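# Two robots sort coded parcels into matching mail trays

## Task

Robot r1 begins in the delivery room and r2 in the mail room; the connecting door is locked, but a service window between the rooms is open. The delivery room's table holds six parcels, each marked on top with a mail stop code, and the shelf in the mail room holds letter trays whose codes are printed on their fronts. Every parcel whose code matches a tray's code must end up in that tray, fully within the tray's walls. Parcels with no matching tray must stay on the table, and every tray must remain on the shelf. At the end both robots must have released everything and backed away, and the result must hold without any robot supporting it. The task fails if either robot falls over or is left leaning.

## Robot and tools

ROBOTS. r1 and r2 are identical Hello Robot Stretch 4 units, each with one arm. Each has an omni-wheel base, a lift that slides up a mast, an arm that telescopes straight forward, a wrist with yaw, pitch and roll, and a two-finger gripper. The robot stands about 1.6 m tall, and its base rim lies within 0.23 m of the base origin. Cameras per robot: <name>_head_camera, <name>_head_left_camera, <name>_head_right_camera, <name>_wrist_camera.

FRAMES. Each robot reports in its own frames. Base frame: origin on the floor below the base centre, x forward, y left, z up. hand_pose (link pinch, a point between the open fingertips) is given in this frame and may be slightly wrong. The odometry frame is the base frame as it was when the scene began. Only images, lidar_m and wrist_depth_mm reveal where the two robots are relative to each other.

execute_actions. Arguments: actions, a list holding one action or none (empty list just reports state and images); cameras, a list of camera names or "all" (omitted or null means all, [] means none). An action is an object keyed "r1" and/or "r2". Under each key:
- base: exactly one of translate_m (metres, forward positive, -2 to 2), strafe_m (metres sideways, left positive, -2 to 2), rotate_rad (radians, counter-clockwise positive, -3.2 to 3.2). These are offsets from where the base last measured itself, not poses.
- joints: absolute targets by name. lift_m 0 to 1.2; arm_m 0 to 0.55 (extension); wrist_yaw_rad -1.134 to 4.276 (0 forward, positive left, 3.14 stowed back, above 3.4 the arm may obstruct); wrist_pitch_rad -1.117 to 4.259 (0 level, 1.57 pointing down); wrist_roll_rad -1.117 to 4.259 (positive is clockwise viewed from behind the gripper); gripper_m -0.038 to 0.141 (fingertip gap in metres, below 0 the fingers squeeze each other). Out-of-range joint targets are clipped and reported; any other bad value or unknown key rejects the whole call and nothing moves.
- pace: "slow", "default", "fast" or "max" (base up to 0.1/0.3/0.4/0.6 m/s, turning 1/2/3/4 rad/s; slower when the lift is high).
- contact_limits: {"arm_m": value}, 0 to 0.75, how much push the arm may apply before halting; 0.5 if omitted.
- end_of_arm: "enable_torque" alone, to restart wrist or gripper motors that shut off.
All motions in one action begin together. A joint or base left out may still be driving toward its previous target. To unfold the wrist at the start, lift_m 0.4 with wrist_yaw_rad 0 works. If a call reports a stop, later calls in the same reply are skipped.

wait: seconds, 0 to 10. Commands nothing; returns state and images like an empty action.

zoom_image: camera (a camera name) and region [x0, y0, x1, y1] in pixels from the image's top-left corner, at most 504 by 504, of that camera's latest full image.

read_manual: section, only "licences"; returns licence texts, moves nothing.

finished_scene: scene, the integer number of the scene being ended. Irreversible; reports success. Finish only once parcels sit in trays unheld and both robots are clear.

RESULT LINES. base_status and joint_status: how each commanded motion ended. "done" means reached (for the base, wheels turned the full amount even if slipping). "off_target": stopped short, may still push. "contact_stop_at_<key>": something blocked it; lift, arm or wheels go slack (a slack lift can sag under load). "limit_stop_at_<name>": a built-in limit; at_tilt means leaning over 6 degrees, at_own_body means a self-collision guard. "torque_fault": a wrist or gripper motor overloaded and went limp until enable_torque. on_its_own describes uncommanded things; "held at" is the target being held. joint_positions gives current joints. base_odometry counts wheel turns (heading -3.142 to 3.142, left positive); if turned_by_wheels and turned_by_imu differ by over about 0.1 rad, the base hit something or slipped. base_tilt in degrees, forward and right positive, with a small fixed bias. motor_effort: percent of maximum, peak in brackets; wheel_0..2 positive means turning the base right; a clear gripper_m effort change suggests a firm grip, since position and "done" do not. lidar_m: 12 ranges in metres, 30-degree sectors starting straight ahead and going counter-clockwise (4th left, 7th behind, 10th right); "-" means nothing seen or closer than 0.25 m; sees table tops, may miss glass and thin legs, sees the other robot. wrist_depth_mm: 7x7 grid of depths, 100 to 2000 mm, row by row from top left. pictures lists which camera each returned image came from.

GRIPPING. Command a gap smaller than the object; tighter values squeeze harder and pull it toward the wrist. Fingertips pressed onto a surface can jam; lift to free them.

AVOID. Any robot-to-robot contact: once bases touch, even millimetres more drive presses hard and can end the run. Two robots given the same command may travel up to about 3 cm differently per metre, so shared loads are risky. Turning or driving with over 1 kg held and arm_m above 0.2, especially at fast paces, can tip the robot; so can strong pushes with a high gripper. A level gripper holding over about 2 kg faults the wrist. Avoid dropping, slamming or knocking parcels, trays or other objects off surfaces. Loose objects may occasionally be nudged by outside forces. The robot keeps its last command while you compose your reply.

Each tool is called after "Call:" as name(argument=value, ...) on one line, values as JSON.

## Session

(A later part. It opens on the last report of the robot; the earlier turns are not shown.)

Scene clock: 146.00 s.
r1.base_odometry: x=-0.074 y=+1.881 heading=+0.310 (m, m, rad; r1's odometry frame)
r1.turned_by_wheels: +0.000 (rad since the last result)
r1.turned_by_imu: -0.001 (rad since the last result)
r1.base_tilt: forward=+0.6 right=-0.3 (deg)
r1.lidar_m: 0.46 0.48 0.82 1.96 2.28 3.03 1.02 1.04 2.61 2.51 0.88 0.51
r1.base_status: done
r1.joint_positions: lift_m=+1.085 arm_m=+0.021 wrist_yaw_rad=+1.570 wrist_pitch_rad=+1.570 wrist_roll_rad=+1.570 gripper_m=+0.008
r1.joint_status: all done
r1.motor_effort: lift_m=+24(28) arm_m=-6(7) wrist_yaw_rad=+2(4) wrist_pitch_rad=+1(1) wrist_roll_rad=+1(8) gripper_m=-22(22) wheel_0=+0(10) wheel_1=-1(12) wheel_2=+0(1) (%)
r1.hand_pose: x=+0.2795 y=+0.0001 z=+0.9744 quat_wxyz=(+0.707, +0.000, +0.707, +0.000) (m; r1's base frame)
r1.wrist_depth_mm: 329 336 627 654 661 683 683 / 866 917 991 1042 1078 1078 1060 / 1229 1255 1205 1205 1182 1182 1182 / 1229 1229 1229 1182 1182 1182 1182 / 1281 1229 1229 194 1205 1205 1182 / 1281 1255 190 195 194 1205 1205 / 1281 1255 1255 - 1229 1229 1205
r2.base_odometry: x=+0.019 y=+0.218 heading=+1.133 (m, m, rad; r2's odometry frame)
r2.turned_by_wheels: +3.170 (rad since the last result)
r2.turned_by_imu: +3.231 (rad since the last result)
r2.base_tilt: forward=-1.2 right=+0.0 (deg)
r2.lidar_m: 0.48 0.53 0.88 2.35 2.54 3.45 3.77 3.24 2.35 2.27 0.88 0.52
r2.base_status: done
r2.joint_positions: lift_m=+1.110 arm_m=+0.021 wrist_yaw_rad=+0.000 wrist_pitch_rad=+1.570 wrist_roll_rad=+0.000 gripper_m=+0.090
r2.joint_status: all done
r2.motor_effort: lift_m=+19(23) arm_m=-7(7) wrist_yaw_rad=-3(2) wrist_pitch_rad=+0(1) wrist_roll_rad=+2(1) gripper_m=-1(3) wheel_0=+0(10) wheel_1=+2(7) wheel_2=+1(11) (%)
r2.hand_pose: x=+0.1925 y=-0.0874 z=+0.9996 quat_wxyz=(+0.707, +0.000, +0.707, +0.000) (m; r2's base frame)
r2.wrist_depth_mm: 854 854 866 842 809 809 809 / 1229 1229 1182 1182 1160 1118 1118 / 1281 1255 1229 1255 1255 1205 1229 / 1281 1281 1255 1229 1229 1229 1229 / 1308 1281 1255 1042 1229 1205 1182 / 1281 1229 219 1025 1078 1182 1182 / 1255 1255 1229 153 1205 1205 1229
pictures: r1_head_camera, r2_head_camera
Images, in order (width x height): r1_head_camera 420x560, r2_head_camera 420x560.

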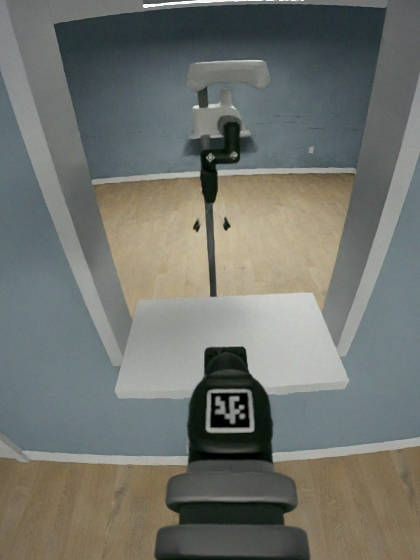

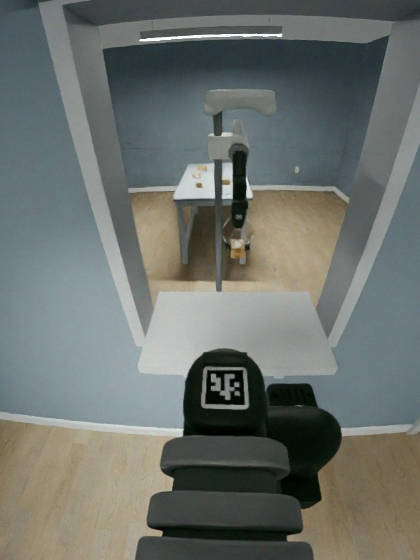

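Call:
execute_actions(actions=[{"r1":{"joints":{"arm_m":0.40},"pace":"max"}}], cameras=["r1_wrist_camera"])

Call:
execute_actions(actions=[{"r1":{"joints":{"lift_m":1.046},"pace":"default"}}], cameras=[])

Call:
execute_actions(actions=[{"r1":{"joints":{"gripper_m":0.09,"lift_m":1.043},"pace":"default"}}], cameras=[])

Call:
execute_actions(actions=[{"r1":{"joints":{"lift_m":1.115},"pace":"max"}}], cameras=["r1_wrist_camera","r2_head_camera"])

Scene clock: 148.50 s.
r1.base_odometry: x=-0.074 y=+1.881 heading=+0.310 (m, m, rad; r1's odometry frame)
r1.turned_by_wheels: +0.000 (rad since the last result)
r1.turned_by_imu: +0.000 (rad since the last result)
r1.base_tilt: forward=+0.7 right=-0.3 (deg)
r1.lidar_m: 0.46 0.49 0.81 1.96 2.27 3.04 1.02 1.05 2.63 2.53 0.89 0.50
r1.base_status: not commanded
r1.joint_positions: lift_m=+1.085 arm_m=+0.399 wrist_yaw_rad=+1.570 wrist_pitch_rad=+1.570 wrist_roll_rad=+1.570 gripper_m=+0.008
r1.joint_status: all done
r1.motor_effort: lift_m=+24(24) arm_m=+7(7) wrist_yaw_rad=+2(2) wrist_pitch_rad=+1(2) wrist_roll_rad=+1(1) gripper_m=-20(21) wheel_0=-1(1) wheel_1=-1(1) wheel_2=+0(0) (%)
r1.hand_pose: x=+0.6571 y=+0.0001 z=+0.9744 quat_wxyz=(+0.707, +0.000, +0.707, +0.000) (m; r1's base frame)
r1.wrist_depth_mm: 1229 1205 741 291 290 287 283 / 303 298 296 293 291 289 287 / 304 303 300 297 294 291 289 / 307 304 303 298 296 293 291 / 310 307 304 194 297 294 294 / 314 309 189 196 194 296 296 / 315 312 309 - 303 300 298
r2.base_odometry: x=+0.019 y=+0.218 heading=+1.133 (m, m, rad; r2's odometry frame)
r2.turned_by_wheels: +0.000 (rad since the last result)
r2.turned_by_imu: +0.001 (rad since the last result)
r2.base_tilt: forward=-1.3 right=-0.1 (deg)
r2.lidar_m: 0.48 0.51 0.87 2.34 2.53 3.46 3.79 3.28 2.36 2.27 0.86 0.50
r2.base_status: not commanded
r2.joint_positions: lift_m=+1.110 arm_m=+0.021 wrist_yaw_rad=+0.000 wrist_pitch_rad=+1.570 wrist_roll_rad=+0.000 gripper_m=+0.090
r2.joint_status: not commanded
r2.motor_effort: lift_m=+19(19) arm_m=-7(7) wrist_yaw_rad=-2(2) wrist_pitch_rad=-1(0) wrist_roll_rad=-1(4) gripper_m=-2(3) wheel_0=-1(1) wheel_1=+2(2) wheel_2=+1(1) (%)
r2.hand_pose: x=+0.1925 y=-0.0874 z=+0.9996 quat_wxyz=(+0.707, +0.000, +0.707, +0.000) (m; r2's base frame)
r2.wrist_depth_mm: 866 866 854 820 831 798 788 / 1229 1205 1205 1182 1182 1138 1118 / 1255 1255 1229 1229 1255 1229 1182 / 1255 1255 1205 1255 1229 1229 1205 / 1281 1255 1255 1025 1229 1229 1205 / 1308 1255 218 1008 1025 1229 1205 / 1255 1255 1182 152 1229 1205 1182
pictures: r1_wrist_camera
Images, in order (width x height): r1_wrist_camera 616x392.

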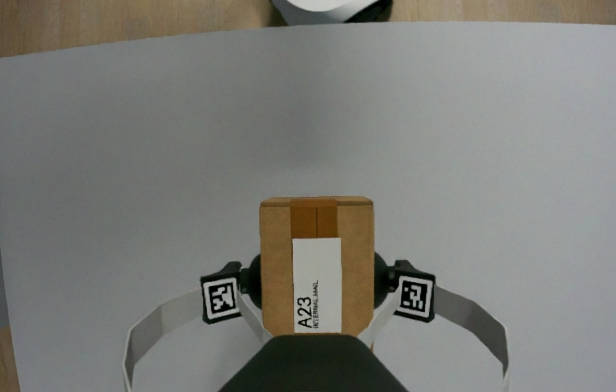

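Scene clock: 149.50 s.
r1.base_odometry: x=-0.074 y=+1.881 heading=+0.310 (m, m, rad; r1's odometry frame)
r1.turned_by_wheels: +0.000 (rad since the last result)
r1.turned_by_imu: +0.000 (rad since the last result)
r1.base_tilt: forward=+0.6 right=-0.3 (deg)
r1.lidar_m: 0.46 0.47 0.80 1.96 2.27 3.03 1.02 1.06 2.62 2.52 0.86 0.49
r1.base_status: not commanded
r1.joint_positions: lift_m=+1.046 arm_m=+0.399 wrist_yaw_rad=+1.570 wrist_pitch_rad=+1.570 wrist_roll_rad=+1.570 gripper_m=+0.008
r1.joint_status: all done
r1.motor_effort: lift_m=+17(24) arm_m=+7(7) wrist_yaw_rad=+1(1) wrist_pitch_rad=+3(1) wrist_roll_rad=+1(1) gripper_m=-19(21) wheel_0=+0(1) wheel_1=-1(1) wheel_2=+0(0) (%)
r1.hand_pose: x=+0.6571 y=+0.0001 z=+0.9361 quat_wxyz=(+0.707, +0.000, +0.707, +0.000) (m; r1's base frame)
r1.wrist_depth_mm: 262 259 257 254 252 249 - / 264 262 258 257 254 252 249 / 265 263 260 258 256 253 251 / 267 265 263 259 257 255 253 / 271 267 264 194 258 257 255 / 272 270 189 196 194 258 257 / 276 272 270 - 263 262 -
r2.base_odometry: x=+0.019 y=+0.218 heading=+1.133 (m, m, rad; r2's odometry frame)
r2.turned_by_wheels: +0.000 (rad since the last result)
r2.turned_by_imu: +0.000 (rad since the last result)
r2.base_tilt: forward=-1.2 right=-0.1 (deg)
r2.lidar_m: 0.49 0.52 0.86 2.39 2.54 3.48 3.77 3.28 2.35 2.27 0.88 0.51
r2.base_status: not commanded
r2.joint_positions: lift_m=+1.110 arm_m=+0.021 wrist_yaw_rad=+0.000 wrist_pitch_rad=+1.570 wrist_roll_rad=+0.000 gripper_m=+0.090
r2.joint_status: not commanded
r2.motor_effort: lift_m=+19(19) arm_m=-7(8) wrist_yaw_rad=-2(2) wrist_pitch_rad=+1(1) wrist_roll_rad=-1(1) gripper_m=-1(3) wheel_0=-1(0) wheel_1=+2(2) wheel_2=+0(1) (%)
r2.hand_pose: x=+0.1925 y=-0.0874 z=+0.9996 quat_wxyz=(+0.707, +0.000, +0.707, +0.000) (m; r2's base frame)
r2.wrist_depth_mm: 866 854 854 842 831 809 788 / 1281 1205 1182 1205 1160 1138 1098 / 1255 1255 1281 1229 1255 1255 1229 / 1281 1255 1255 1255 1205 1229 1229 / 1255 1255 1229 1025 1205 1205 1182 / 1229 1255 219 1008 1042 1205 1205 / 1255 1255 1255 153 1205 1182 1182
pictures: none
No camera images: the call's "cameras" was empty. Leave "cameras" out to get every camera's image.

Scene clock: 151.13 s.
r1.base_odometry: x=-0.074 y=+1.881 heading=+0.310 (m, m, rad; r1's odometry frame)
r1.turned_by_wheels: +0.000 (rad since the last result)
r1.turned_by_imu: +0.000 (rad since the last result)
r1.base_tilt: forward=+0.7 right=-0.3 (deg)
r1.lidar_m: 0.46 0.50 0.80 1.98 2.27 3.04 1.01 1.05 2.61 2.53 0.86 0.52
r1.base_status: not commanded
r1.joint_positions: lift_m=+1.043 arm_m=+0.399 wrist_yaw_rad=+1.570 wrist_pitch_rad=+1.570 wrist_roll_rad=+1.570 gripper_m=+0.090
r1.joint_status: all done
r1.motor_effort: lift_m=+17(17) arm_m=+7(7) wrist_yaw_rad=+1(2) wrist_pitch_rad=+1(0) wrist_roll_rad=+0(1) gripper_m=-1(21) wheel_0=-1(1) wheel_1=-1(1) wheel_2=+0(0) (%)
r1.hand_pose: x=+0.6571 y=+0.0001 z=+0.9331 quat_wxyz=(+0.707, +0.000, +0.707, +0.000) (m; r1's base frame)
r1.wrist_depth_mm: 259 257 253 251 249 247 - / 260 258 256 254 251 249 247 / 262 260 257 256 253 251 249 / 265 263 260 245 255 252 251 / 267 264 260 208 256 255 253 / 270 266 262 210 216 256 255 / 272 270 266 - 260 258 -
r2.base_odometry: x=+0.019 y=+0.218 heading=+1.133 (m, m, rad; r2's odometry frame)
r2.turned_by_wheels: +0.000 (rad since the last result)
r2.turned_by_imu: +0.000 (rad since the last result)
r2.base_tilt: forward=-1.2 right=-0.1 (deg)
r2.lidar_m: 0.48 0.51 0.86 2.38 2.54 3.48 3.77 3.25 2.36 2.27 0.89 0.50
r2.base_status: not commanded
r2.joint_positions: lift_m=+1.110 arm_m=+0.021 wrist_yaw_rad=+0.000 wrist_pitch_rad=+1.570 wrist_roll_rad=+0.000 gripper_m=+0.090
r2.joint_status: not commanded
r2.motor_effort: lift_m=+19(19) arm_m=-8(8) wrist_yaw_rad=-2(3) wrist_pitch_rad=+1(2) wrist_roll_rad=-2(2) gripper_m=-1(4) wheel_0=+0(0) wheel_1=+2(2) wheel_2=+1(0) (%)
r2.hand_pose: x=+0.1925 y=-0.0874 z=+0.9996 quat_wxyz=(+0.707, +0.000, +0.707, +0.000) (m; r2's base frame)
r2.wrist_depth_mm: 854 866 854 831 820 809 778 / 1229 1229 1205 1160 1160 1138 1138 / 1281 1255 1229 1255 1205 1182 1205 / 1255 1255 1255 1229 1229 1229 1182 / 1255 1281 1255 1025 1229 1205 1205 / 1255 1281 218 1008 1042 1205 1205 / 1255 1229 1255 152 1182 1182 1205
pictures: none
No camera images: the call's "cameras" was empty. Leave "cameras" out to get every camera's image.

Scene clock: 151.97 s.
r1.base_odometry: x=-0.074 y=+1.881 heading=+0.310 (m, m, rad; r1's odometry frame)
r1.turned_by_wheels: +0.000 (rad since the last result)
r1.turned_by_imu: +0.000 (rad since the last result)
r1.base_tilt: forward=+0.7 right=-0.3 (deg)
r1.lidar_m: 0.46 0.47 0.79 1.94 2.27 3.02 1.01 1.04 2.64 2.52 0.86 0.49
r1.base_status: not commanded
r1.joint_positions: lift_m=+1.115 arm_m=+0.399 wrist_yaw_rad=+1.570 wrist_pitch_rad=+1.570 wrist_roll_rad=+1.570 gripper_m=+0.090
r1.joint_status: all done
r1.motor_effort: lift_m=+24(27) arm_m=+7(7) wrist_yaw_rad=+1(2) wrist_pitch_rad=+2(1) wrist_roll_rad=+1(1) gripper_m=+0(1) wheel_0=+0(1) wheel_1=-1(1) wheel_2=+0(0) (%)
r1.hand_pose: x=+0.6571 y=+0.0001 z=+1.0044 quat_wxyz=(+0.707, +0.000, +0.707, +0.000) (m; r1's base frame)
r1.wrist_depth_mm: 1229 1255 1205 1025 683 319 314 / 334 330 327 325 320 319 314 / 338 332 330 327 324 320 319 / 338 336 334 283 327 324 320 / 343 338 334 281 327 325 324 / 345 342 336 285 332 329 325 / 349 345 340 - 334 330 327
r2.base_odometry: x=+0.019 y=+0.218 heading=+1.133 (m, m, rad; r2's odometry frame)
r2.turned_by_wheels: +0.000 (rad since the last result)
r2.turned_by_imu: +0.000 (rad since the last result)
r2.base_tilt: forward=-1.2 right=+0.0 (deg)
r2.lidar_m: 0.49 0.52 0.84 2.39 2.55 3.44 3.75 3.28 2.37 2.28 0.88 0.52
r2.base_status: not commanded
r2.joint_positions: lift_m=+1.110 arm_m=+0.021 wrist_yaw_rad=+0.000 wrist_pitch_rad=+1.570 wrist_roll_rad=+0.000 gripper_m=+0.090
r2.joint_status: not commanded
r2.motor_effort: lift_m=+20(19) arm_m=-8(7) wrist_yaw_rad=-2(2) wrist_pitch_rad=+3(1) wrist_roll_rad=-3(2) gripper_m=-1(0) wheel_0=-1(1) wheel_1=+2(2) wheel_2=+1(1) (%)
r2.hand_pose: x=+0.1925 y=-0.0874 z=+0.9996 quat_wxyz=(+0.707, +0.000, +0.707, +0.000) (m; r2's base frame)
r2.wrist_depth_mm: 878 854 842 842 820 798 798 / 1281 1255 1205 1160 1138 1118 1098 / 1281 1281 1255 1255 1255 1229 1182 / 1308 1255 1255 1229 1229 1182 1182 / 1255 1205 1255 1042 1229 1229 1205 / 1255 1255 219 991 1042 1205 1182 / 1229 1229 1205 152 1229 1182 1182
pictures: r1_wrist_camera, r2_head_camera
Images, in order (width x height): r1_wrist_camera 616x392, r2_head_camera 420x560.

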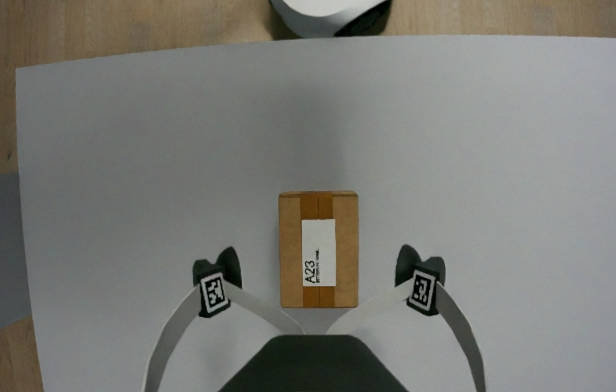

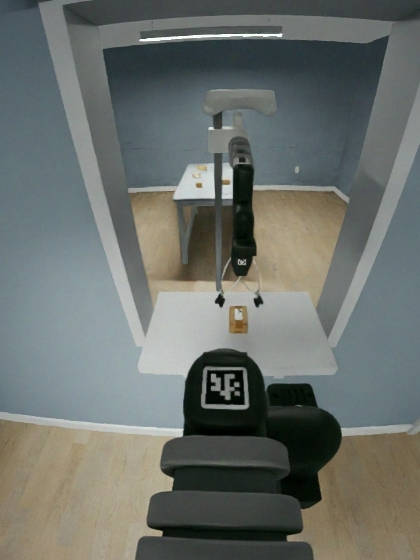

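Call:
execute_actions(actions=[{"r1":{"joints":{"arm_m":0.02},"pace":"max"},"r2":{"joints":{"arm_m":0.44,"wrist_yaw_rad":1.0,"wrist_roll_rad":1.05,"gripper_m":0.13,"lift_m":1.115},"pace":"fast"}}], cameras=["r2_wrist_camera","r2_head_camera"])

Scene clock: 159.47 s.
r1.base_odometry: x=-0.074 y=+1.881 heading=+0.310 (m, m, rad; r1's odometry frame)
r1.turned_by_wheels: +0.000 (rad since the last result)
r1.turned_by_imu: +0.000 (rad since the last result)
r1.base_tilt: forward=+0.7 right=-0.3 (deg)
r1.lidar_m: 0.47 0.48 0.80 1.91 2.29 3.01 1.03 1.05 2.61 2.52 0.89 0.50
r1.base_status: not commanded
r1.joint_positions: lift_m=+1.115 arm_m=+0.021 wrist_yaw_rad=+1.570 wrist_pitch_rad=+1.570 wrist_roll_rad=+1.570 gripper_m=+0.090
r1.joint_status: all done
r1.motor_effort: lift_m=+24(24) arm_m=-7(7) wrist_yaw_rad=+1(1) wrist_pitch_rad=+2(0) wrist_roll_rad=+1(1) gripper_m=+1(0) wheel_0=-1(1) wheel_1=-1(1) wheel_2=+0(0) (%)
r1.hand_pose: x=+0.2796 y=+0.0001 z=+1.0044 quat_wxyz=(+0.707, +0.000, +0.707, +0.000) (m; r1's base frame)
r1.wrist_depth_mm: 334 336 349 512 521 683 676 / 866 917 991 1042 1060 1060 1060 / 1255 1255 1255 1205 1229 1205 1205 / 1281 1255 1255 1255 1205 1229 1205 / 1281 1281 1255 1025 1098 1229 1229 / 1308 1255 1042 1025 1042 1229 1229 / 1308 1281 1281 - 1255 1229 1255
r2.base_odometry: x=+0.019 y=+0.218 heading=+1.133 (m, m, rad; r2's odometry frame)
r2.turned_by_wheels: +0.000 (rad since the last result)
r2.turned_by_imu: +0.001 (rad since the last result)
r2.base_tilt: forward=-1.2 right=+0.1 (deg)
r2.lidar_m: 0.48 0.52 0.87 2.34 2.54 3.46 3.77 3.27 2.35 2.28 0.88 0.52
r2.base_status: not commanded
r2.joint_positions: lift_m=+1.115 arm_m=+0.439 wrist_yaw_rad=+1.000 wrist_pitch_rad=+1.570 wrist_roll_rad=+1.050 gripper_m=+0.130
r2.joint_status: all done
r2.motor_effort: lift_m=+20(22) arm_m=+8(10) wrist_yaw_rad=-1(4) wrist_pitch_rad=+0(2) wrist_roll_rad=+1(6) gripper_m=-3(4) wheel_0=-1(1) wheel_1=+2(2) wheel_2=+1(1) (%)
r2.hand_pose: x=+0.6832 y=-0.0470 z=+1.0046 quat_wxyz=(+0.707, +0.018, +0.707, -0.017) (m; r2's base frame)
r2.wrist_depth_mm: 1308 1255 1255 1025 1255 1229 1229 / 342 340 338 336 334 330 329 / 343 338 334 332 330 329 325 / 342 336 334 332 330 327 325 / 340 336 334 282 329 325 324 / 336 334 332 281 327 325 325 / 334 332 330 150 327 322 320
pictures: r2_head_camera, r2_wrist_camera
Images, in order (width x height): r2_head_camera 420x560, r2_wrist_camera 616x392.

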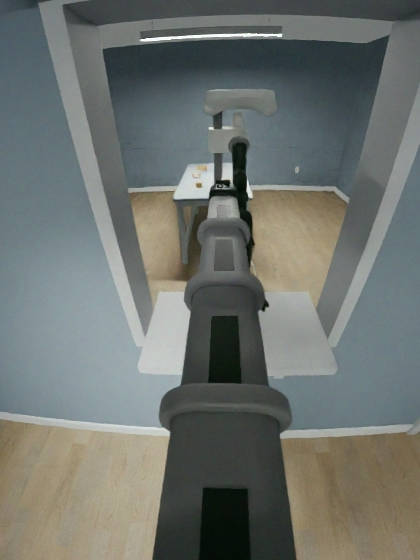

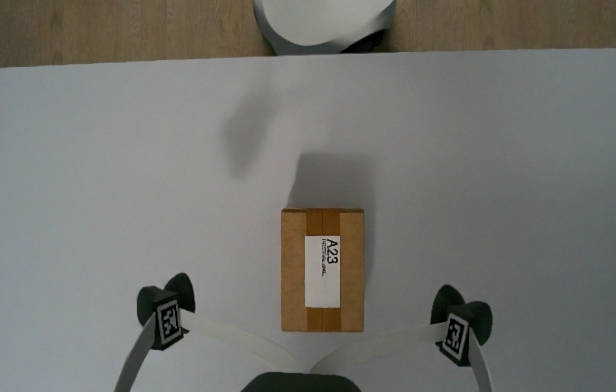

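Call:
execute_actions(actions=[{"r1":{"joints":{"lift_m":0.85,"wrist_yaw_rad":0.0,"wrist_roll_rad":0.0},"pace":"max"},"r2":{"joints":{"lift_m":1.043,"arm_m":0.448},"pace":"fast"}}], cameras=[])

Call:
execute_actions(actions=[{"r1":{"joints":{"lift_m":0.45},"pace":"max"},"r2":{"joints":{"gripper_m":0.005},"pace":"default"}}], cameras=["r2_wrist_camera"])

Scene clock: 162.93 s.
r1.base_odometry: x=-0.074 y=+1.881 heading=+0.310 (m, m, rad; r1's odometry frame)
r1.turned_by_wheels: +0.000 (rad since the last result)
r1.turned_by_imu: +0.000 (rad since the last result)
r1.base_tilt: forward=+0.6 right=-0.3 (deg)
r1.lidar_m: 0.45 0.48 0.80 1.97 2.29 3.04 1.00 1.07 2.63 2.52 0.87 0.48
r1.base_status: not commanded
r1.joint_positions: lift_m=+0.850 arm_m=+0.021 wrist_yaw_rad=+0.001 wrist_pitch_rad=+1.570 wrist_roll_rad=+0.000 gripper_m=+0.090
r1.joint_status: all done
r1.motor_effort: lift_m=+18(22) arm_m=-7(7) wrist_yaw_rad=-1(7) wrist_pitch_rad=+0(0) wrist_roll_rad=-1(8) gripper_m=-1(1) wheel_0=-1(1) wheel_1=-1(1) wheel_2=+0(1) (%)
r1.hand_pose: x=+0.1924 y=-0.0874 z=+0.7400 quat_wxyz=(+0.707, +0.000, +0.707, +0.000) (m; r1's base frame)
r1.wrist_depth_mm: 778 809 842 854 866 878 866 / 976 976 976 960 946 946 931 / 976 991 976 976 960 946 931 / 1008 991 976 976 960 976 946 / 1008 1008 768 768 960 960 946 / 1008 1008 768 768 768 960 960 / 1025 1008 1008 - 991 976 976
r2.base_odometry: x=+0.019 y=+0.218 heading=+1.133 (m, m, rad; r2's odometry frame)
r2.turned_by_wheels: +0.000 (rad since the last result)
r2.turned_by_imu: +0.001 (rad since the last result)
r2.base_tilt: forward=-1.2 right=+0.0 (deg)
r2.lidar_m: 0.47 0.51 0.86 2.37 2.55 3.47 3.76 3.27 2.37 2.27 0.89 0.53
r2.base_status: not commanded
r2.joint_positions: lift_m=+1.043 arm_m=+0.447 wrist_yaw_rad=+1.000 wrist_pitch_rad=+1.570 wrist_roll_rad=+1.050 gripper_m=+0.130
r2.joint_status: all done
r2.motor_effort: lift_m=+16(17) arm_m=+8(8) wrist_yaw_rad=-2(2) wrist_pitch_rad=+1(3) wrist_roll_rad=+0(1) gripper_m=+0(0) wheel_0=-1(1) wheel_1=+2(3) wheel_2=+1(1) (%)
r2.hand_pose: x=+0.6912 y=-0.0470 z=+0.9329 quat_wxyz=(+0.707, +0.018, +0.707, -0.017) (m; r2's base frame)
r2.wrist_depth_mm: 1205 1229 1182 263 260 260 707 / 268 266 264 262 260 259 257 / 267 265 264 260 259 258 257 / 267 264 263 260 258 257 255 / 265 264 263 209 257 256 255 / 265 262 259 208 257 253 252 / 263 259 259 150 255 254 254
pictures: none
No camera images: the call's "cameras" was empty. Leave "cameras" out to get every camera's image.

Scene clock: 165.10 s.
r1.base_odometry: x=-0.074 y=+1.881 heading=+0.310 (m, m, rad; r1's odometry frame)
r1.turned_by_wheels: +0.000 (rad since the last result)
r1.turned_by_imu: +0.000 (rad since the last result)
r1.base_tilt: forward=+0.6 right=-0.3 (deg)
r1.lidar_m: 0.45 0.48 0.81 1.95 2.30 3.03 1.01 1.04 2.62 2.52 0.88 0.49
r1.base_status: not commanded
r1.joint_positions: lift_m=+0.450 arm_m=+0.021 wrist_yaw_rad=+0.000 wrist_pitch_rad=+1.570 wrist_roll_rad=+0.000 gripper_m=+0.090
r1.joint_status: all done
r1.motor_effort: lift_m=+18(18) arm_m=-7(7) wrist_yaw_rad=+0(1) wrist_pitch_rad=-1(1) wrist_roll_rad=-1(2) gripper_m=-3(1) wheel_0=-1(0) wheel_1=-1(1) wheel_2=+0(0) (%)
r1.hand_pose: x=+0.1924 y=-0.0874 z=+0.3400 quat_wxyz=(+0.707, +0.000, +0.707, +0.000) (m; r1's base frame)
r1.wrist_depth_mm: 569 564 559 559 554 549 544 / 574 569 564 559 554 554 544 / 574 574 569 564 559 559 554 / 585 580 574 569 564 559 554 / 591 580 364 366 564 564 559 / 591 368 359 357 355 564 564 / 597 366 364 - 370 569 564
r2.base_odometry: x=+0.019 y=+0.218 heading=+1.133 (m, m, rad; r2's odometry frame)
r2.turned_by_wheels: +0.000 (rad since the last result)
r2.turned_by_imu: +0.001 (rad since the last result)
r2.base_tilt: forward=-1.2 right=+0.0 (deg)
r2.lidar_m: 0.48 0.50 0.88 2.36 2.54 3.44 3.77 3.26 2.36 2.28 0.89 0.52
r2.base_status: not commanded
r2.joint_positions: lift_m=+1.043 arm_m=+0.447 wrist_yaw_rad=+1.000 wrist_pitch_rad=+1.570 wrist_roll_rad=+1.050 gripper_m=+0.006
r2.joint_status: all done
r2.motor_effort: lift_m=+16(16) arm_m=+8(8) wrist_yaw_rad=-1(1) wrist_pitch_rad=+0(1) wrist_roll_rad=-1(0) gripper_m=-27(24) wheel_0=-1(1) wheel_1=+2(2) wheel_2=+1(1) (%)
r2.hand_pose: x=+0.6912 y=-0.0470 z=+0.9329 quat_wxyz=(+0.707, +0.018, +0.707, -0.017) (m; r2's base frame)
r2.wrist_depth_mm: 1205 1205 1182 264 263 260 699 / 268 264 265 262 259 257 256 / 267 265 264 260 259 257 256 / 266 265 260 260 257 255 254 / 265 262 259 193 257 255 254 / 265 264 200 193 193 253 253 / 263 171 258 192 191 170 254
pictures: r2_wrist_camera
Images, in order (width x height): r2_wrist_camera 616x392.

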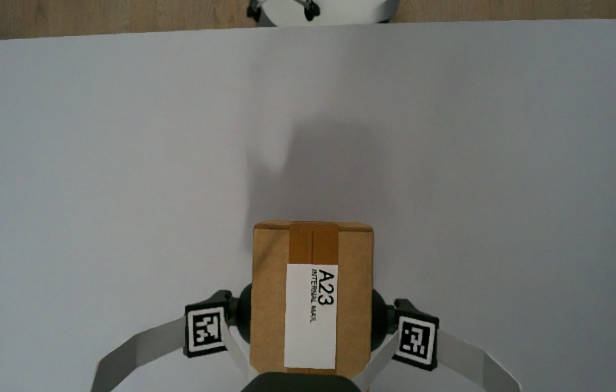

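Call:
execute_actions(actions=[{"r1":{"base":{"strafe_m":-0.925},"pace":"max"},"r2":{"base":{"translate_m":-0.8},"joints":{"lift_m":1.11},"pace":"max"}}], cameras=[])

Call:
execute_actions(actions=[{"r2":{"joints":{"lift_m":0.45,"arm_m":0.02,"wrist_yaw_rad":0.0,"wrist_roll_rad":0.0},"pace":"max"}}], cameras=["r1_head_camera","r1_head_left_camera","r2_head_camera","r2_wrist_camera"])

Scene clock: 171.27 s.
r1.base_odometry: x=+0.209 y=+1.000 heading=+0.310 (m, m, rad; r1's odometry frame)
r1.turned_by_wheels: +0.000 (rad since the last result)
r1.turned_by_imu: -0.001 (rad since the last result)
r1.base_tilt: forward=+0.6 right=-0.3 (deg)
r1.lidar_m: 0.61 0.64 0.76 2.06 1.47 1.06 1.35 2.39 1.68 1.60 0.94 0.66
r1.base_status: done
r1.joint_positions: lift_m=+0.450 arm_m=+0.021 wrist_yaw_rad=+0.000 wrist_pitch_rad=+1.570 wrist_roll_rad=+0.000 gripper_m=+0.090
r1.joint_status: not commanded
r1.motor_effort: lift_m=+18(18) arm_m=-7(7) wrist_yaw_rad=+0(0) wrist_pitch_rad=+0(0) wrist_roll_rad=-1(1) gripper_m=-1(0) wheel_0=+0(14) wheel_1=+1(13) wheel_2=+1(1) (%)
r1.hand_pose: x=+0.1924 y=-0.0874 z=+0.3400 quat_wxyz=(+0.707, +0.000, +0.707, +0.000) (m; r1's base frame)
r1.wrist_depth_mm: 569 569 564 559 554 544 544 / 574 569 569 559 554 549 544 / 580 574 569 569 564 554 554 / 580 580 574 569 564 559 559 / 585 585 366 366 564 564 559 / 591 366 359 359 359 564 564 / 603 368 364 - 370 569 564
r2.base_odometry: x=-0.320 y=-0.507 heading=+1.133 (m, m, rad; r2's odometry frame)
r2.turned_by_wheels: +0.000 (rad since the last result)
r2.turned_by_imu: +0.002 (rad since the last result)
r2.base_tilt: forward=-1.2 right=+0.0 (deg)
r2.lidar_m: 1.27 1.48 1.98 2.43 2.52 3.00 2.88 2.99 2.39 2.24 1.98 1.46
r2.base_status: done
r2.joint_positions: lift_m=+1.110 arm_m=+0.447 wrist_yaw_rad=+1.000 wrist_pitch_rad=+1.570 wrist_roll_rad=+1.050 gripper_m=+0.006
r2.joint_status: all done
r2.motor_effort: lift_m=+20(22) arm_m=+8(8) wrist_yaw_rad=-2(2) wrist_pitch_rad=+0(0) wrist_roll_rad=+1(2) gripper_m=-28(24) wheel_0=-2(5) wheel_1=+0(7) wheel_2=-2(13) (%)
r2.hand_pose: x=+0.6913 y=-0.0470 z=+0.9996 quat_wxyz=(+0.707, +0.018, +0.707, -0.017) (m; r2's base frame)
r2.wrist_depth_mm: 1281 1281 1281 1229 1229 1255 1182 / 1229 1255 1255 1229 1205 1205 1205 / 1255 1255 1205 1229 1229 1205 1205 / 1255 1255 1255 1229 1229 1255 1205 / 1255 1255 1229 194 1205 1205 1229 / 1255 1229 200 192 192 1205 1205 / 1229 171 1229 191 191 170 1182
pictures: none
No camera images: the call's "cameras" was empty. Leave "cameras" out to get every camera's image.

Scene clock: 173.43 s.
r1.base_odometry: x=+0.209 y=+1.000 heading=+0.310 (m, m, rad; r1's odometry frame)
r1.turned_by_wheels: +0.000 (rad since the last result)
r1.turned_by_imu: +0.000 (rad since the last result)
r1.base_tilt: forward=+0.6 right=-0.3 (deg)
r1.lidar_m: 0.61 0.64 0.79 2.07 1.47 1.04 1.36 2.38 1.71 1.60 0.92 0.65
r1.base_status: not commanded
r1.joint_positions: lift_m=+0.450 arm_m=+0.021 wrist_yaw_rad=+0.000 wrist_pitch_rad=+1.570 wrist_roll_rad=+0.000 gripper_m=+0.090
r1.joint_status: not commanded
r1.motor_effort: lift_m=+17(18) arm_m=-7(7) wrist_yaw_rad=+0(0) wrist_pitch_rad=+1(1) wrist_roll_rad=+0(1) gripper_m=+0(2) wheel_0=-1(0) wheel_1=+1(1) wheel_2=+1(1) (%)
r1.hand_pose: x=+0.1924 y=-0.0874 z=+0.3400 quat_wxyz=(+0.707, +0.000, +0.707, +0.000) (m; r1's base frame)
r1.wrist_depth_mm: 569 569 564 559 554 544 544 / 580 574 564 564 559 549 544 / 580 574 574 569 559 554 554 / 585 580 574 569 564 559 554 / 591 585 366 366 564 559 559 / 597 368 359 357 357 564 564 / 591 368 366 - 373 569 564
r2.base_odometry: x=-0.320 y=-0.507 heading=+1.133 (m, m, rad; r2's odometry frame)
r2.turned_by_wheels: +0.000 (rad since the last result)
r2.turned_by_imu: +0.001 (rad since the last result)
r2.base_tilt: forward=-1.2 right=+0.0 (deg)
r2.lidar_m: 1.28 1.45 2.00 2.43 2.53 2.99 2.90 2.99 2.39 2.26 2.01 1.45
r2.base_status: not commanded
r2.joint_positions: lift_m=+0.450 arm_m=+0.021 wrist_yaw_rad=+0.000 wrist_pitch_rad=+1.570 wrist_roll_rad=+0.000 gripper_m=+0.006
r2.joint_status: all done
r2.motor_effort: lift_m=+17(17) arm_m=-8(10) wrist_yaw_rad=-2(6) wrist_pitch_rad=+0(1) wrist_roll_rad=-3(4) gripper_m=-26(27) wheel_0=-2(2) wheel_1=+0(0) wheel_2=-2(2) (%)
r2.hand_pose: x=+0.1925 y=-0.0874 z=+0.3398 quat_wxyz=(+0.707, +0.000, +0.707, +0.000) (m; r2's base frame)
r2.wrist_depth_mm: 603 591 585 574 574 559 564 / 591 580 585 574 569 569 559 / 585 580 574 569 569 564 564 / 580 580 574 569 564 569 564 / 580 580 384 195 564 554 549 / 580 362 201 193 192 564 554 / 364 171 353 191 192 169 544
pictures: r1_head_camera, r1_head_left_camera, r2_head_camera, r2_wrist_camera
Images, in order (width x height): r1_head_camera 420x560, r1_head_left_camera 420x672, r2_head_camera 420x560, r2_wrist_camera 616x392.

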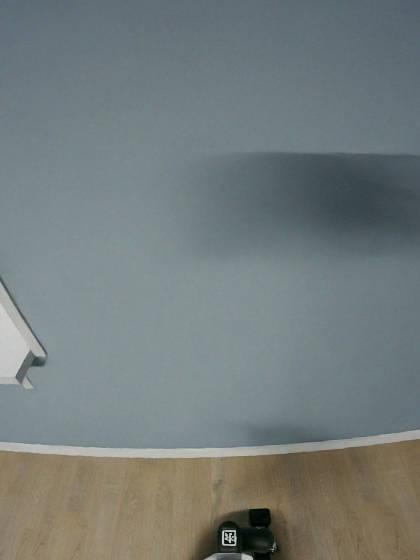

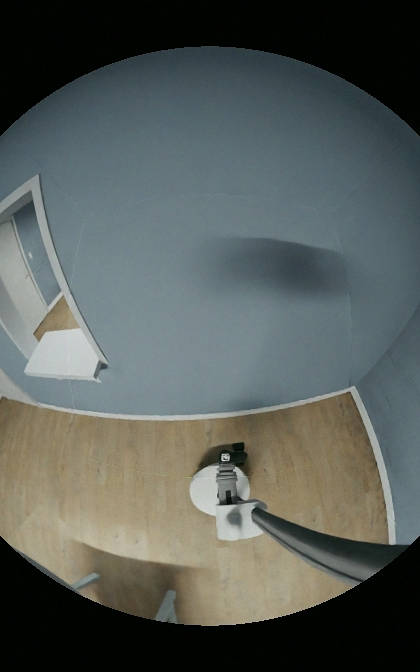

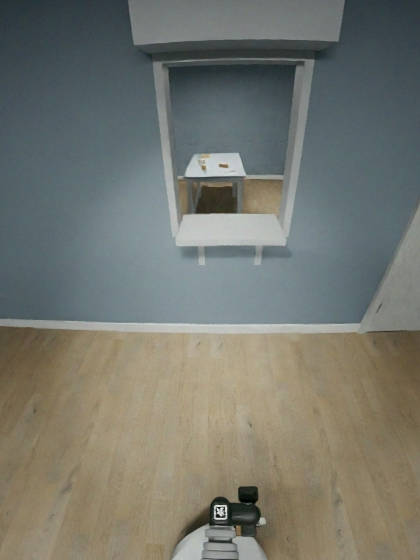

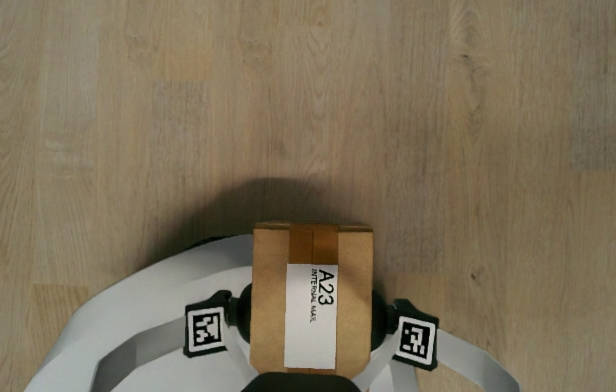

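Call:
execute_actions(actions=[{"r1":{"base":{"translate_m":-2.0},"joints":{"lift_m":1.045,"wrist_yaw_rad":1.57,"wrist_roll_rad":1.57},"pace":"max"},"r2":{"base":{"translate_m":-2.0},"joints":{"lift_m":0.995,"wrist_yaw_rad":1.57,"wrist_roll_rad":1.65},"pace":"max"}}], cameras=["r1_head_camera","r1_head_left_camera","r2_head_right_camera"])

Scene clock: 179.53 s.
r1.base_odometry: x=-1.696 y=+0.389 heading=+0.310 (m, m, rad; r1's odometry frame)
r1.turned_by_wheels: +0.000 (rad since the last result)
r1.turned_by_imu: -0.003 (rad since the last result)
r1.base_tilt: forward=+0.6 right=-0.3 (deg)
r1.lidar_m: 2.56 0.46 0.32 0.29 0.30 0.40 1.65 1.71 1.78 1.68 1.71 2.31
r1.base_status: done
r1.joint_positions: lift_m=+1.045 arm_m=+0.021 wrist_yaw_rad=+1.570 wrist_pitch_rad=+1.570 wrist_roll_rad=+1.570 gripper_m=+0.090
r1.joint_status: all done
r1.motor_effort: lift_m=+24(28) arm_m=-7(7) wrist_yaw_rad=+1(5) wrist_pitch_rad=+0(2) wrist_roll_rad=+1(6) gripper_m=-1(2) wheel_0=+2(4) wheel_1=+0(11) wheel_2=-1(12) (%)
r1.hand_pose: x=+0.2795 y=+0.0001 z=+0.9345 quat_wxyz=(+0.707, +0.000, +0.707, +0.000) (m; r1's base frame)
r1.wrist_depth_mm: 788 1160 1138 1138 1138 1118 1098 / 413 1182 1160 1160 1138 1138 1118 / 413 1182 1160 1182 1160 1138 1138 / 413 1182 1205 1182 1160 1160 1138 / 415 1205 1182 960 1182 1160 1138 / 421 1205 976 960 960 1160 1138 / 424 1229 1205 - 1205 1182 1160
r2.base_odometry: x=-1.169 y=-2.318 heading=+1.133 (m, m, rad; r2's odometry frame)
r2.turned_by_wheels: +0.000 (rad since the last result)
r2.turned_by_imu: +0.002 (rad since the last result)
r2.base_tilt: forward=-1.2 right=+0.0 (deg)
r2.lidar_m: 3.27 3.46 2.53 2.42 0.62 0.46 0.42 0.49 1.26 2.29 2.37 3.23
r2.base_status: done
r2.joint_positions: lift_m=+0.995 arm_m=+0.021 wrist_yaw_rad=+1.570 wrist_pitch_rad=+1.570 wrist_roll_rad=+1.650 gripper_m=+0.006
r2.joint_status: all done
r2.motor_effort: lift_m=+19(24) arm_m=-8(8) wrist_yaw_rad=+0(3) wrist_pitch_rad=+2(2) wrist_roll_rad=+1(5) gripper_m=-27(24) wheel_0=-2(5) wheel_1=-1(7) wheel_2=-1(11) (%)
r2.hand_pose: x=+0.2796 y=+0.0001 z=+0.8846 quat_wxyz=(+0.707, +0.029, +0.707, -0.028) (m; r2's base frame)
r2.wrist_depth_mm: 1138 1138 1160 1138 1160 1160 1098 / 1182 1138 1138 1118 1118 1118 1118 / 1138 1138 1118 1138 1098 1098 1098 / 1118 1118 1138 1138 1098 1098 1098 / 1138 1138 1098 194 1118 1118 1098 / 1138 1138 201 192 192 1098 1078 / 1138 171 1118 192 191 170 1078
pictures: r1_head_camera, r1_head_left_camera, r2_head_right_camera
Images, in order (width x height): r1_head_camera 420x560, r1_head_left_camera 420x672, r2_head_right_camera 420x672.

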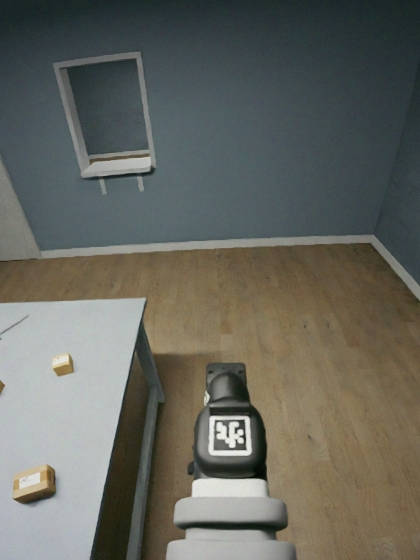

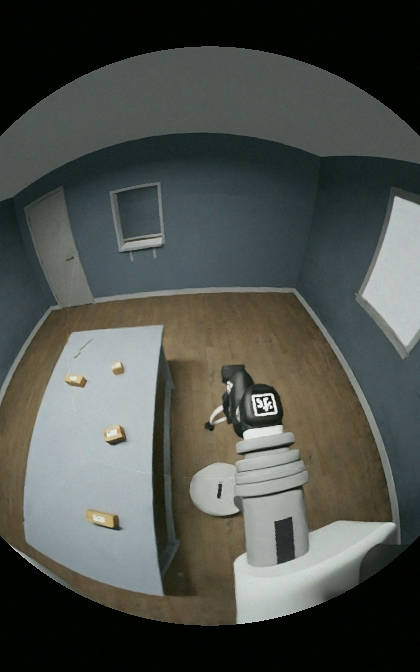

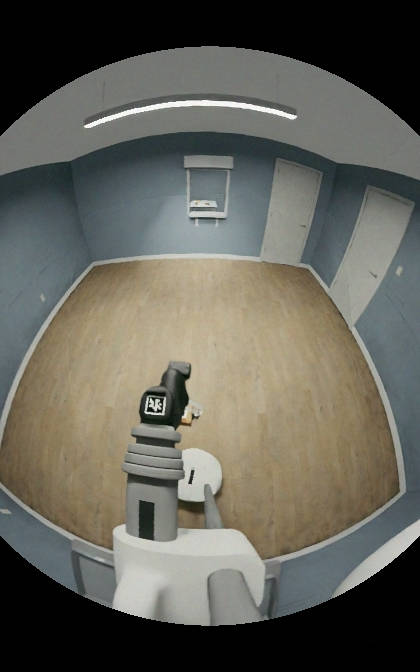

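Call:
execute_actions(actions=[{"r1":{"base":{"rotate_rad":1.66},"joints":{"arm_m":0.25},"pace":"max"},"r2":{"base":{"rotate_rad":3.13},"joints":{"arm_m":0.44},"pace":"max"}}], cameras=["r1_head_camera","r1_wrist_camera","r2_head_camera","r2_wrist_camera"])

Scene clock: 183.27 s.
r1.base_odometry: x=-1.696 y=+0.389 heading=+1.971 (m, m, rad; r1's odometry frame)
r1.turned_by_wheels: +1.660 (rad since the last result)
r1.turned_by_imu: +1.662 (rad since the last result)
r1.base_tilt: forward=+0.6 right=-0.3 (deg)
r1.lidar_m: 0.28 0.31 0.45 1.66 1.75 1.73 1.68 1.74 2.53 1.03 0.42 0.29
r1.base_status: done
r1.joint_positions: lift_m=+1.045 arm_m=+0.249 wrist_yaw_rad=+1.570 wrist_pitch_rad=+1.570 wrist_roll_rad=+1.570 gripper_m=+0.090
r1.joint_status: all done
r1.motor_effort: lift_m=+24(24) arm_m=+7(8) wrist_yaw_rad=+1(1) wrist_pitch_rad=+1(0) wrist_roll_rad=+1(2) gripper_m=+0(1) wheel_0=+1(4) wheel_1=+1(7) wheel_2=+0(7) (%)
r1.hand_pose: x=+0.5072 y=+0.0002 z=+0.9345 quat_wxyz=(+0.707, +0.000, +0.707, +0.000) (m; r1's base frame)
r1.wrist_depth_mm: 399 397 392 389 387 382 379 / 404 399 397 392 389 384 382 / 404 402 399 394 392 389 384 / 413 407 349 397 394 389 389 / 413 413 351 402 397 394 389 / 418 415 351 404 399 399 394 / 421 418 413 - 404 397 394
r2.base_odometry: x=-1.168 y=-2.318 heading=-2.021 (m, m, rad; r2's odometry frame)
r2.turned_by_wheels: +3.130 (rad since the last result)
r2.turned_by_imu: +3.189 (rad since the last result)
r2.base_tilt: forward=-1.2 right=+0.0 (deg)
r2.lidar_m: 0.42 0.45 1.24 2.29 2.37 3.16 3.46 3.52 2.55 2.42 0.64 0.45
r2.base_status: done
r2.joint_positions: lift_m=+0.995 arm_m=+0.439 wrist_yaw_rad=+1.570 wrist_pitch_rad=+1.570 wrist_roll_rad=+1.650 gripper_m=+0.006
r2.joint_status: all done
r2.motor_effort: lift_m=+19(19) arm_m=+6(10) wrist_yaw_rad=-2(1) wrist_pitch_rad=+1(0) wrist_roll_rad=+2(1) gripper_m=-27(28) wheel_0=-2(8) wheel_1=+0(7) wheel_2=+0(8) (%)
r2.hand_pose: x=+0.6972 y=+0.0001 z=+0.8846 quat_wxyz=(+0.707, +0.028, +0.707, -0.028) (m; r2's base frame)
r2.wrist_depth_mm: 301 315 325 327 325 327 336 / 362 359 340 343 345 340 345 / 355 351 351 349 345 345 301 / 357 351 345 349 343 342 307 / 353 349 332 194 294 343 304 / 349 349 201 193 192 340 309 / 353 171 298 192 190 170 310
pictures: r1_head_camera, r1_wrist_camera, r2_head_camera, r2_wrist_camera
Images, in order (width x height): r1_head_camera 420x560, r1_wrist_camera 616x392, r2_head_camera 420x560, r2_wrist_camera 616x392.

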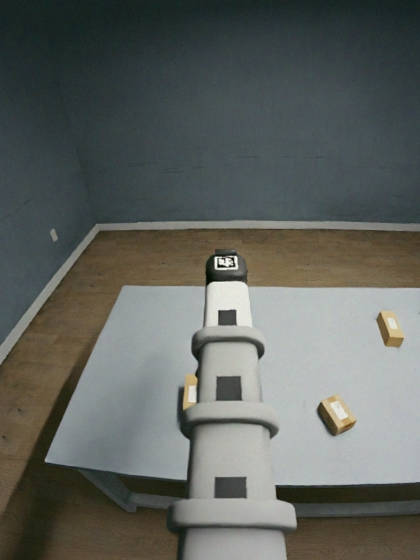

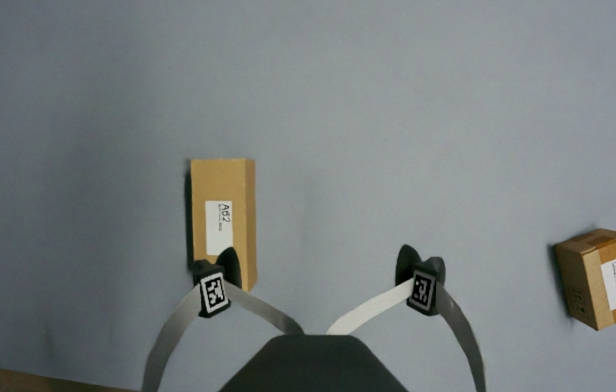

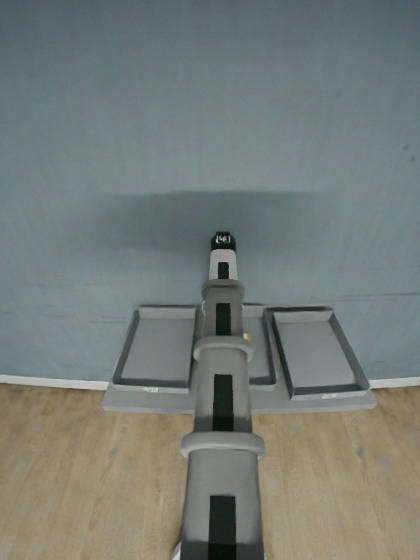

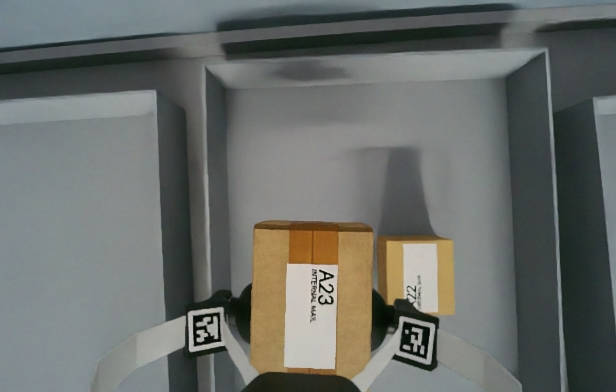

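Call:
zoom_image(camera="r1_wrist_camera", region=[160, 140, 290, 310])

Call:
execute_actions(actions=[{"r1":{"base":{"strafe_m":0.09},"joints":{"arm_m":0.262,"lift_m":1.0,"gripper_m":0.10},"pace":"max"},"r2":{"base":{"strafe_m":0.235},"joints":{"arm_m":0.435,"wrist_roll_rad":1.59},"pace":"max"}}], cameras=["r1_wrist_camera","r2_head_camera","r2_wrist_camera"])

Region (160, 140, 290, 310) of r1_wrist_camera's 616x392 image, scaled by 2.965; it fills the left 385 columns of this view, and the rest is white.

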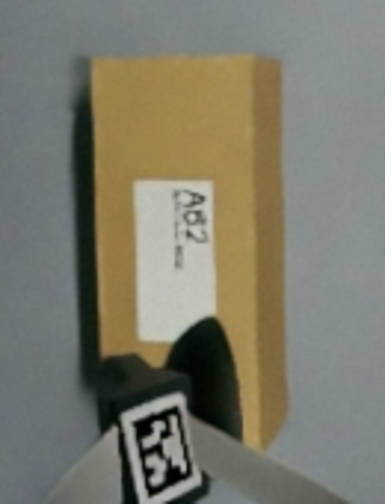

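Scene clock: 187.53 s.
r1.base_odometry: x=-1.779 y=+0.354 heading=+1.971 (m, m, rad; r1's odometry frame)
r1.turned_by_wheels: +0.000 (rad since the last result)
r1.turned_by_imu: +0.000 (rad since the last result)
r1.base_tilt: forward=+0.6 right=-0.3 (deg)
r1.lidar_m: 0.28 0.31 0.46 1.58 1.66 1.74 1.68 1.73 2.49 1.00 0.41 0.31
r1.base_status: done
r1.joint_positions: lift_m=+1.000 arm_m=+0.261 wrist_yaw_rad=+1.570 wrist_pitch_rad=+1.570 wrist_roll_rad=+1.570 gripper_m=+0.100
r1.joint_status: all done
r1.motor_effort: lift_m=+18(21) arm_m=+7(8) wrist_yaw_rad=+1(1) wrist_pitch_rad=+2(1) wrist_roll_rad=+1(1) gripper_m=-3(1) wheel_0=+0(8) wheel_1=+0(5) wheel_2=+0(1) (%)
r1.hand_pose: x=+0.5191 y=+0.0002 z=+0.8900 quat_wxyz=(+0.707, +0.000, +0.707, +0.000) (m; r1's base frame)
r1.wrist_depth_mm: 355 351 347 345 343 338 334 / 357 355 351 347 345 340 340 / 362 357 355 349 347 343 342 / 364 362 357 301 349 345 345 / 368 364 359 304 353 349 349 / 373 366 359 306 355 351 351 / 375 370 364 - 357 353 353
r2.base_odometry: x=-0.957 y=-2.420 heading=-2.021 (m, m, rad; r2's odometry frame)
r2.turned_by_wheels: +0.000 (rad since the last result)
r2.turned_by_imu: +0.001 (rad since the last result)
r2.base_tilt: forward=-1.2 right=+0.0 (deg)
r2.lidar_m: 0.42 0.45 1.24 2.04 2.14 2.86 3.45 3.52 2.80 2.67 0.64 0.45
r2.base_status: done
r2.joint_positions: lift_m=+0.995 arm_m=+0.436 wrist_yaw_rad=+1.570 wrist_pitch_rad=+1.570 wrist_roll_rad=+1.590 gripper_m=+0.006
r2.joint_status: all done
r2.motor_effort: lift_m=+19(19) arm_m=-8(9) wrist_yaw_rad=-2(1) wrist_pitch_rad=+1(2) wrist_roll_rad=-4(7) gripper_m=-27(27) wheel_0=+1(12) wheel_1=-3(9) wheel_2=+0(0) (%)
r2.hand_pose: x=+0.6947 y=+0.0002 z=+0.8846 quat_wxyz=(+0.707, +0.008, +0.707, -0.007) (m; r2's base frame)
r2.wrist_depth_mm: 324 327 330 329 327 324 325 / 473 359 351 351 343 319 325 / 878 355 353 349 345 322 343 / 1118 355 349 347 343 317 340 / 1138 351 349 193 343 314 342 / 1118 353 201 192 192 310 338 / 1138 170 345 191 191 170 338
pictures: r1_wrist_camera, r2_head_camera, r2_wrist_camera
Images, in order (width x height): r1_wrist_camera 616x392, r2_head_camera 420x560, r2_wrist_camera 616x392.

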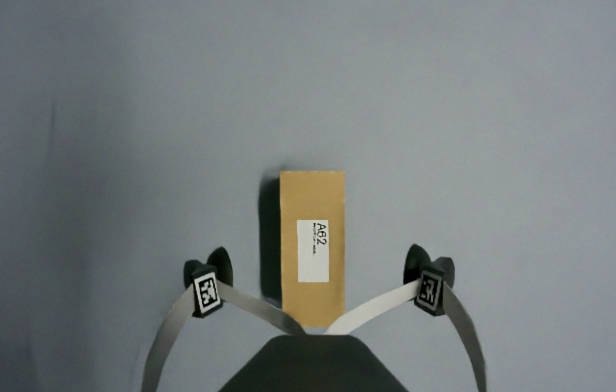

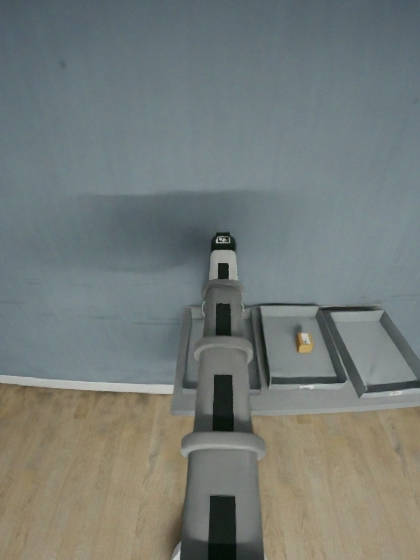

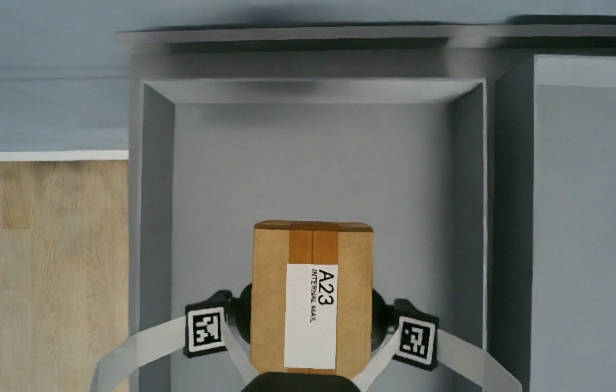

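Call:
zoom_image(camera="r1_wrist_camera", region=[270, 200, 360, 300])

Call:
execute_actions(actions=[{"r1":{"joints":{"lift_m":0.905},"pace":"fast"},"r2":{"joints":{"lift_m":0.908},"pace":"fast"}}], cameras=[])

Call:
execute_actions(actions=[{"r1":{"joints":{"gripper_m":0.0},"pace":"default"},"r2":{"joints":{"gripper_m":0.08,"lift_m":0.905},"pace":"default"}}], cameras=["r1_wrist_camera","r2_wrist_camera"])

Region (270, 200, 360, 300) of r1_wrist_camera's 616x392 image, scaled by 5.040; it fills the left 454 columns of this view, and the rest is white.

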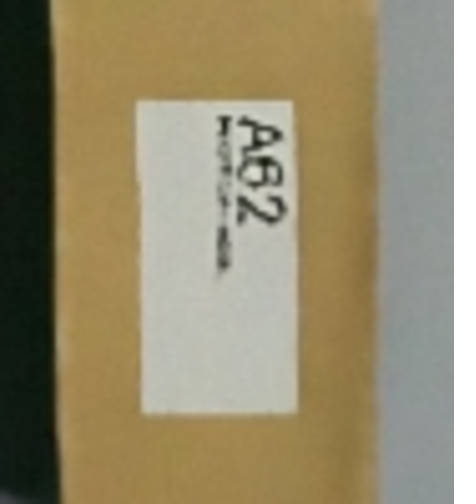

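Scene clock: 189.33 s.
r1.base_odometry: x=-1.779 y=+0.354 heading=+1.971 (m, m, rad; r1's odometry frame)
r1.turned_by_wheels: +0.000 (rad since the last result)
r1.turned_by_imu: +0.000 (rad since the last result)
r1.base_tilt: forward=+0.7 right=-0.4 (deg)
r1.lidar_m: 0.29 0.32 0.45 1.59 1.67 1.74 1.67 1.71 2.52 1.02 0.42 0.29
r1.base_status: not commanded
r1.joint_positions: lift_m=+0.905 arm_m=+0.261 wrist_yaw_rad=+1.570 wrist_pitch_rad=+1.570 wrist_roll_rad=+1.570 gripper_m=+0.100
r1.joint_status: all done
r1.motor_effort: lift_m=+16(17) arm_m=+7(7) wrist_yaw_rad=+1(1) wrist_pitch_rad=+0(1) wrist_roll_rad=+1(1) gripper_m=+1(0) wheel_0=+1(1) wheel_1=+1(0) wheel_2=+0(1) (%)
r1.hand_pose: x=+0.5191 y=+0.0002 z=+0.7951 quat_wxyz=(+0.707, +0.000, +0.707, +0.000) (m; r1's base frame)
r1.wrist_depth_mm: 259 256 254 252 249 247 - / 260 258 256 254 251 249 247 / 263 260 258 256 254 251 249 / 266 264 260 206 255 253 251 / 267 265 262 207 257 255 253 / 271 268 263 208 259 256 255 / 273 270 267 - 262 258 -
r2.base_odometry: x=-0.957 y=-2.420 heading=-2.021 (m, m, rad; r2's odometry frame)
r2.turned_by_wheels: +0.000 (rad since the last result)
r2.turned_by_imu: +0.000 (rad since the last result)
r2.base_tilt: forward=-1.2 right=+0.0 (deg)
r2.lidar_m: 0.42 0.43 1.23 2.04 2.14 2.85 3.47 3.51 2.79 2.67 0.64 0.45
r2.base_status: not commanded
r2.joint_positions: lift_m=+0.908 arm_m=+0.436 wrist_yaw_rad=+1.570 wrist_pitch_rad=+1.570 wrist_roll_rad=+1.590 gripper_m=+0.006
r2.joint_status: all done
r2.motor_effort: lift_m=+16(18) arm_m=-8(8) wrist_yaw_rad=-1(2) wrist_pitch_rad=+1(1) wrist_roll_rad=-2(1) gripper_m=-27(25) wheel_0=+1(1) wheel_1=-2(2) wheel_2=+0(0) (%)
r2.hand_pose: x=+0.6947 y=+0.0002 z=+0.7979 quat_wxyz=(+0.707, +0.008, +0.707, -0.007) (m; r2's base frame)
r2.wrist_depth_mm: 304 230 230 229 226 225 252 / 427 255 263 262 260 257 225 / 750 265 264 259 260 258 213 / 1042 264 263 259 258 257 207 / 1042 263 262 195 258 256 207 / 1042 257 201 193 192 255 206 / 1042 170 260 191 191 170 210
pictures: none
No camera images: the call's "cameras" was empty. Leave "cameras" out to get every camera's image.

Scene clock: 191.13 s.
r1.base_odometry: x=-1.779 y=+0.354 heading=+1.971 (m, m, rad; r1's odometry frame)
r1.turned_by_wheels: +0.000 (rad since the last result)
r1.turned_by_imu: +0.000 (rad since the last result)
r1.base_tilt: forward=+0.6 right=-0.3 (deg)
r1.lidar_m: 0.28 0.33 0.44 1.59 1.68 1.74 1.68 1.74 2.53 1.00 0.39 0.31
r1.base_status: not commanded
r1.joint_positions: lift_m=+0.905 arm_m=+0.261 wrist_yaw_rad=+1.570 wrist_pitch_rad=+1.570 wrist_roll_rad=+1.570 gripper_m=+0.001
r1.joint_status: all done
r1.motor_effort: lift_m=+16(16) arm_m=+7(7) wrist_yaw_rad=+1(1) wrist_pitch_rad=+1(1) wrist_roll_rad=+1(1) gripper_m=-21(22) wheel_0=+1(1) wheel_1=+0(0) wheel_2=+0(0) (%)
r1.hand_pose: x=+0.5191 y=+0.0002 z=+0.7951 quat_wxyz=(+0.707, +0.000, +0.707, +0.000) (m; r1's base frame)
r1.wrist_depth_mm: 258 256 254 252 249 246 - / 260 257 256 254 251 249 247 / 263 260 258 255 253 251 249 / 265 263 259 191 255 253 251 / 267 265 263 192 256 254 253 / 270 267 185 193 192 256 255 / 272 270 266 - 262 259 -
r2.base_odometry: x=-0.957 y=-2.420 heading=-2.021 (m, m, rad; r2's odometry frame)
r2.turned_by_wheels: +0.000 (rad since the last result)
r2.turned_by_imu: +0.000 (rad since the last result)
r2.base_tilt: forward=-1.2 right=+0.0 (deg)
r2.lidar_m: 0.41 0.45 1.23 2.06 2.13 2.86 3.44 3.50 2.78 2.66 0.63 0.44
r2.base_status: not commanded
r2.joint_positions: lift_m=+0.905 arm_m=+0.436 wrist_yaw_rad=+1.570 wrist_pitch_rad=+1.570 wrist_roll_rad=+1.590 gripper_m=+0.080
r2.joint_status: all done
r2.motor_effort: lift_m=+16(15) arm_m=-8(7) wrist_yaw_rad=-2(1) wrist_pitch_rad=+1(1) wrist_roll_rad=-2(0) gripper_m=-3(26) wheel_0=+1(1) wheel_1=-2(2) wheel_2=+0(0) (%)
r2.hand_pose: x=+0.6947 y=+0.0002 z=+0.7949 quat_wxyz=(+0.707, +0.008, +0.707, -0.007) (m; r2's base frame)
r2.wrist_depth_mm: 304 231 229 229 227 224 236 / 433 255 262 259 255 256 207 / 732 260 260 259 256 255 208 / 1042 259 260 257 256 254 206 / 1042 259 259 207 253 252 206 / 627 258 207 206 216 252 205 / 627 242 256 152 251 238 204
pictures: r1_wrist_camera, r2_wrist_camera
Images, in order (width x height): r1_wrist_camera 616x392, r2_wrist_camera 616x392.

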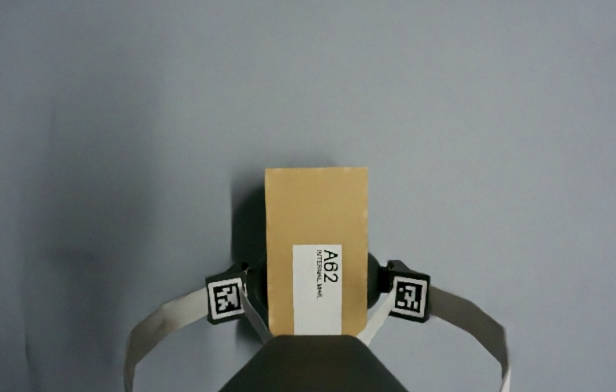

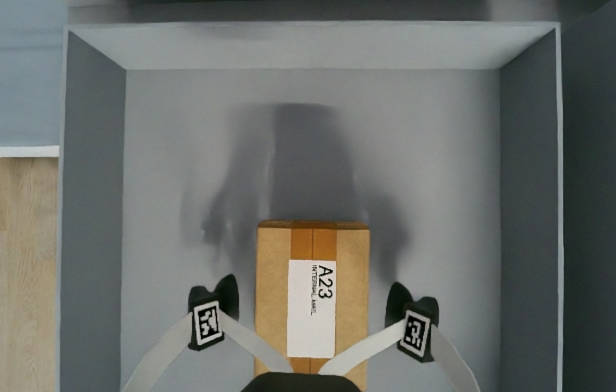

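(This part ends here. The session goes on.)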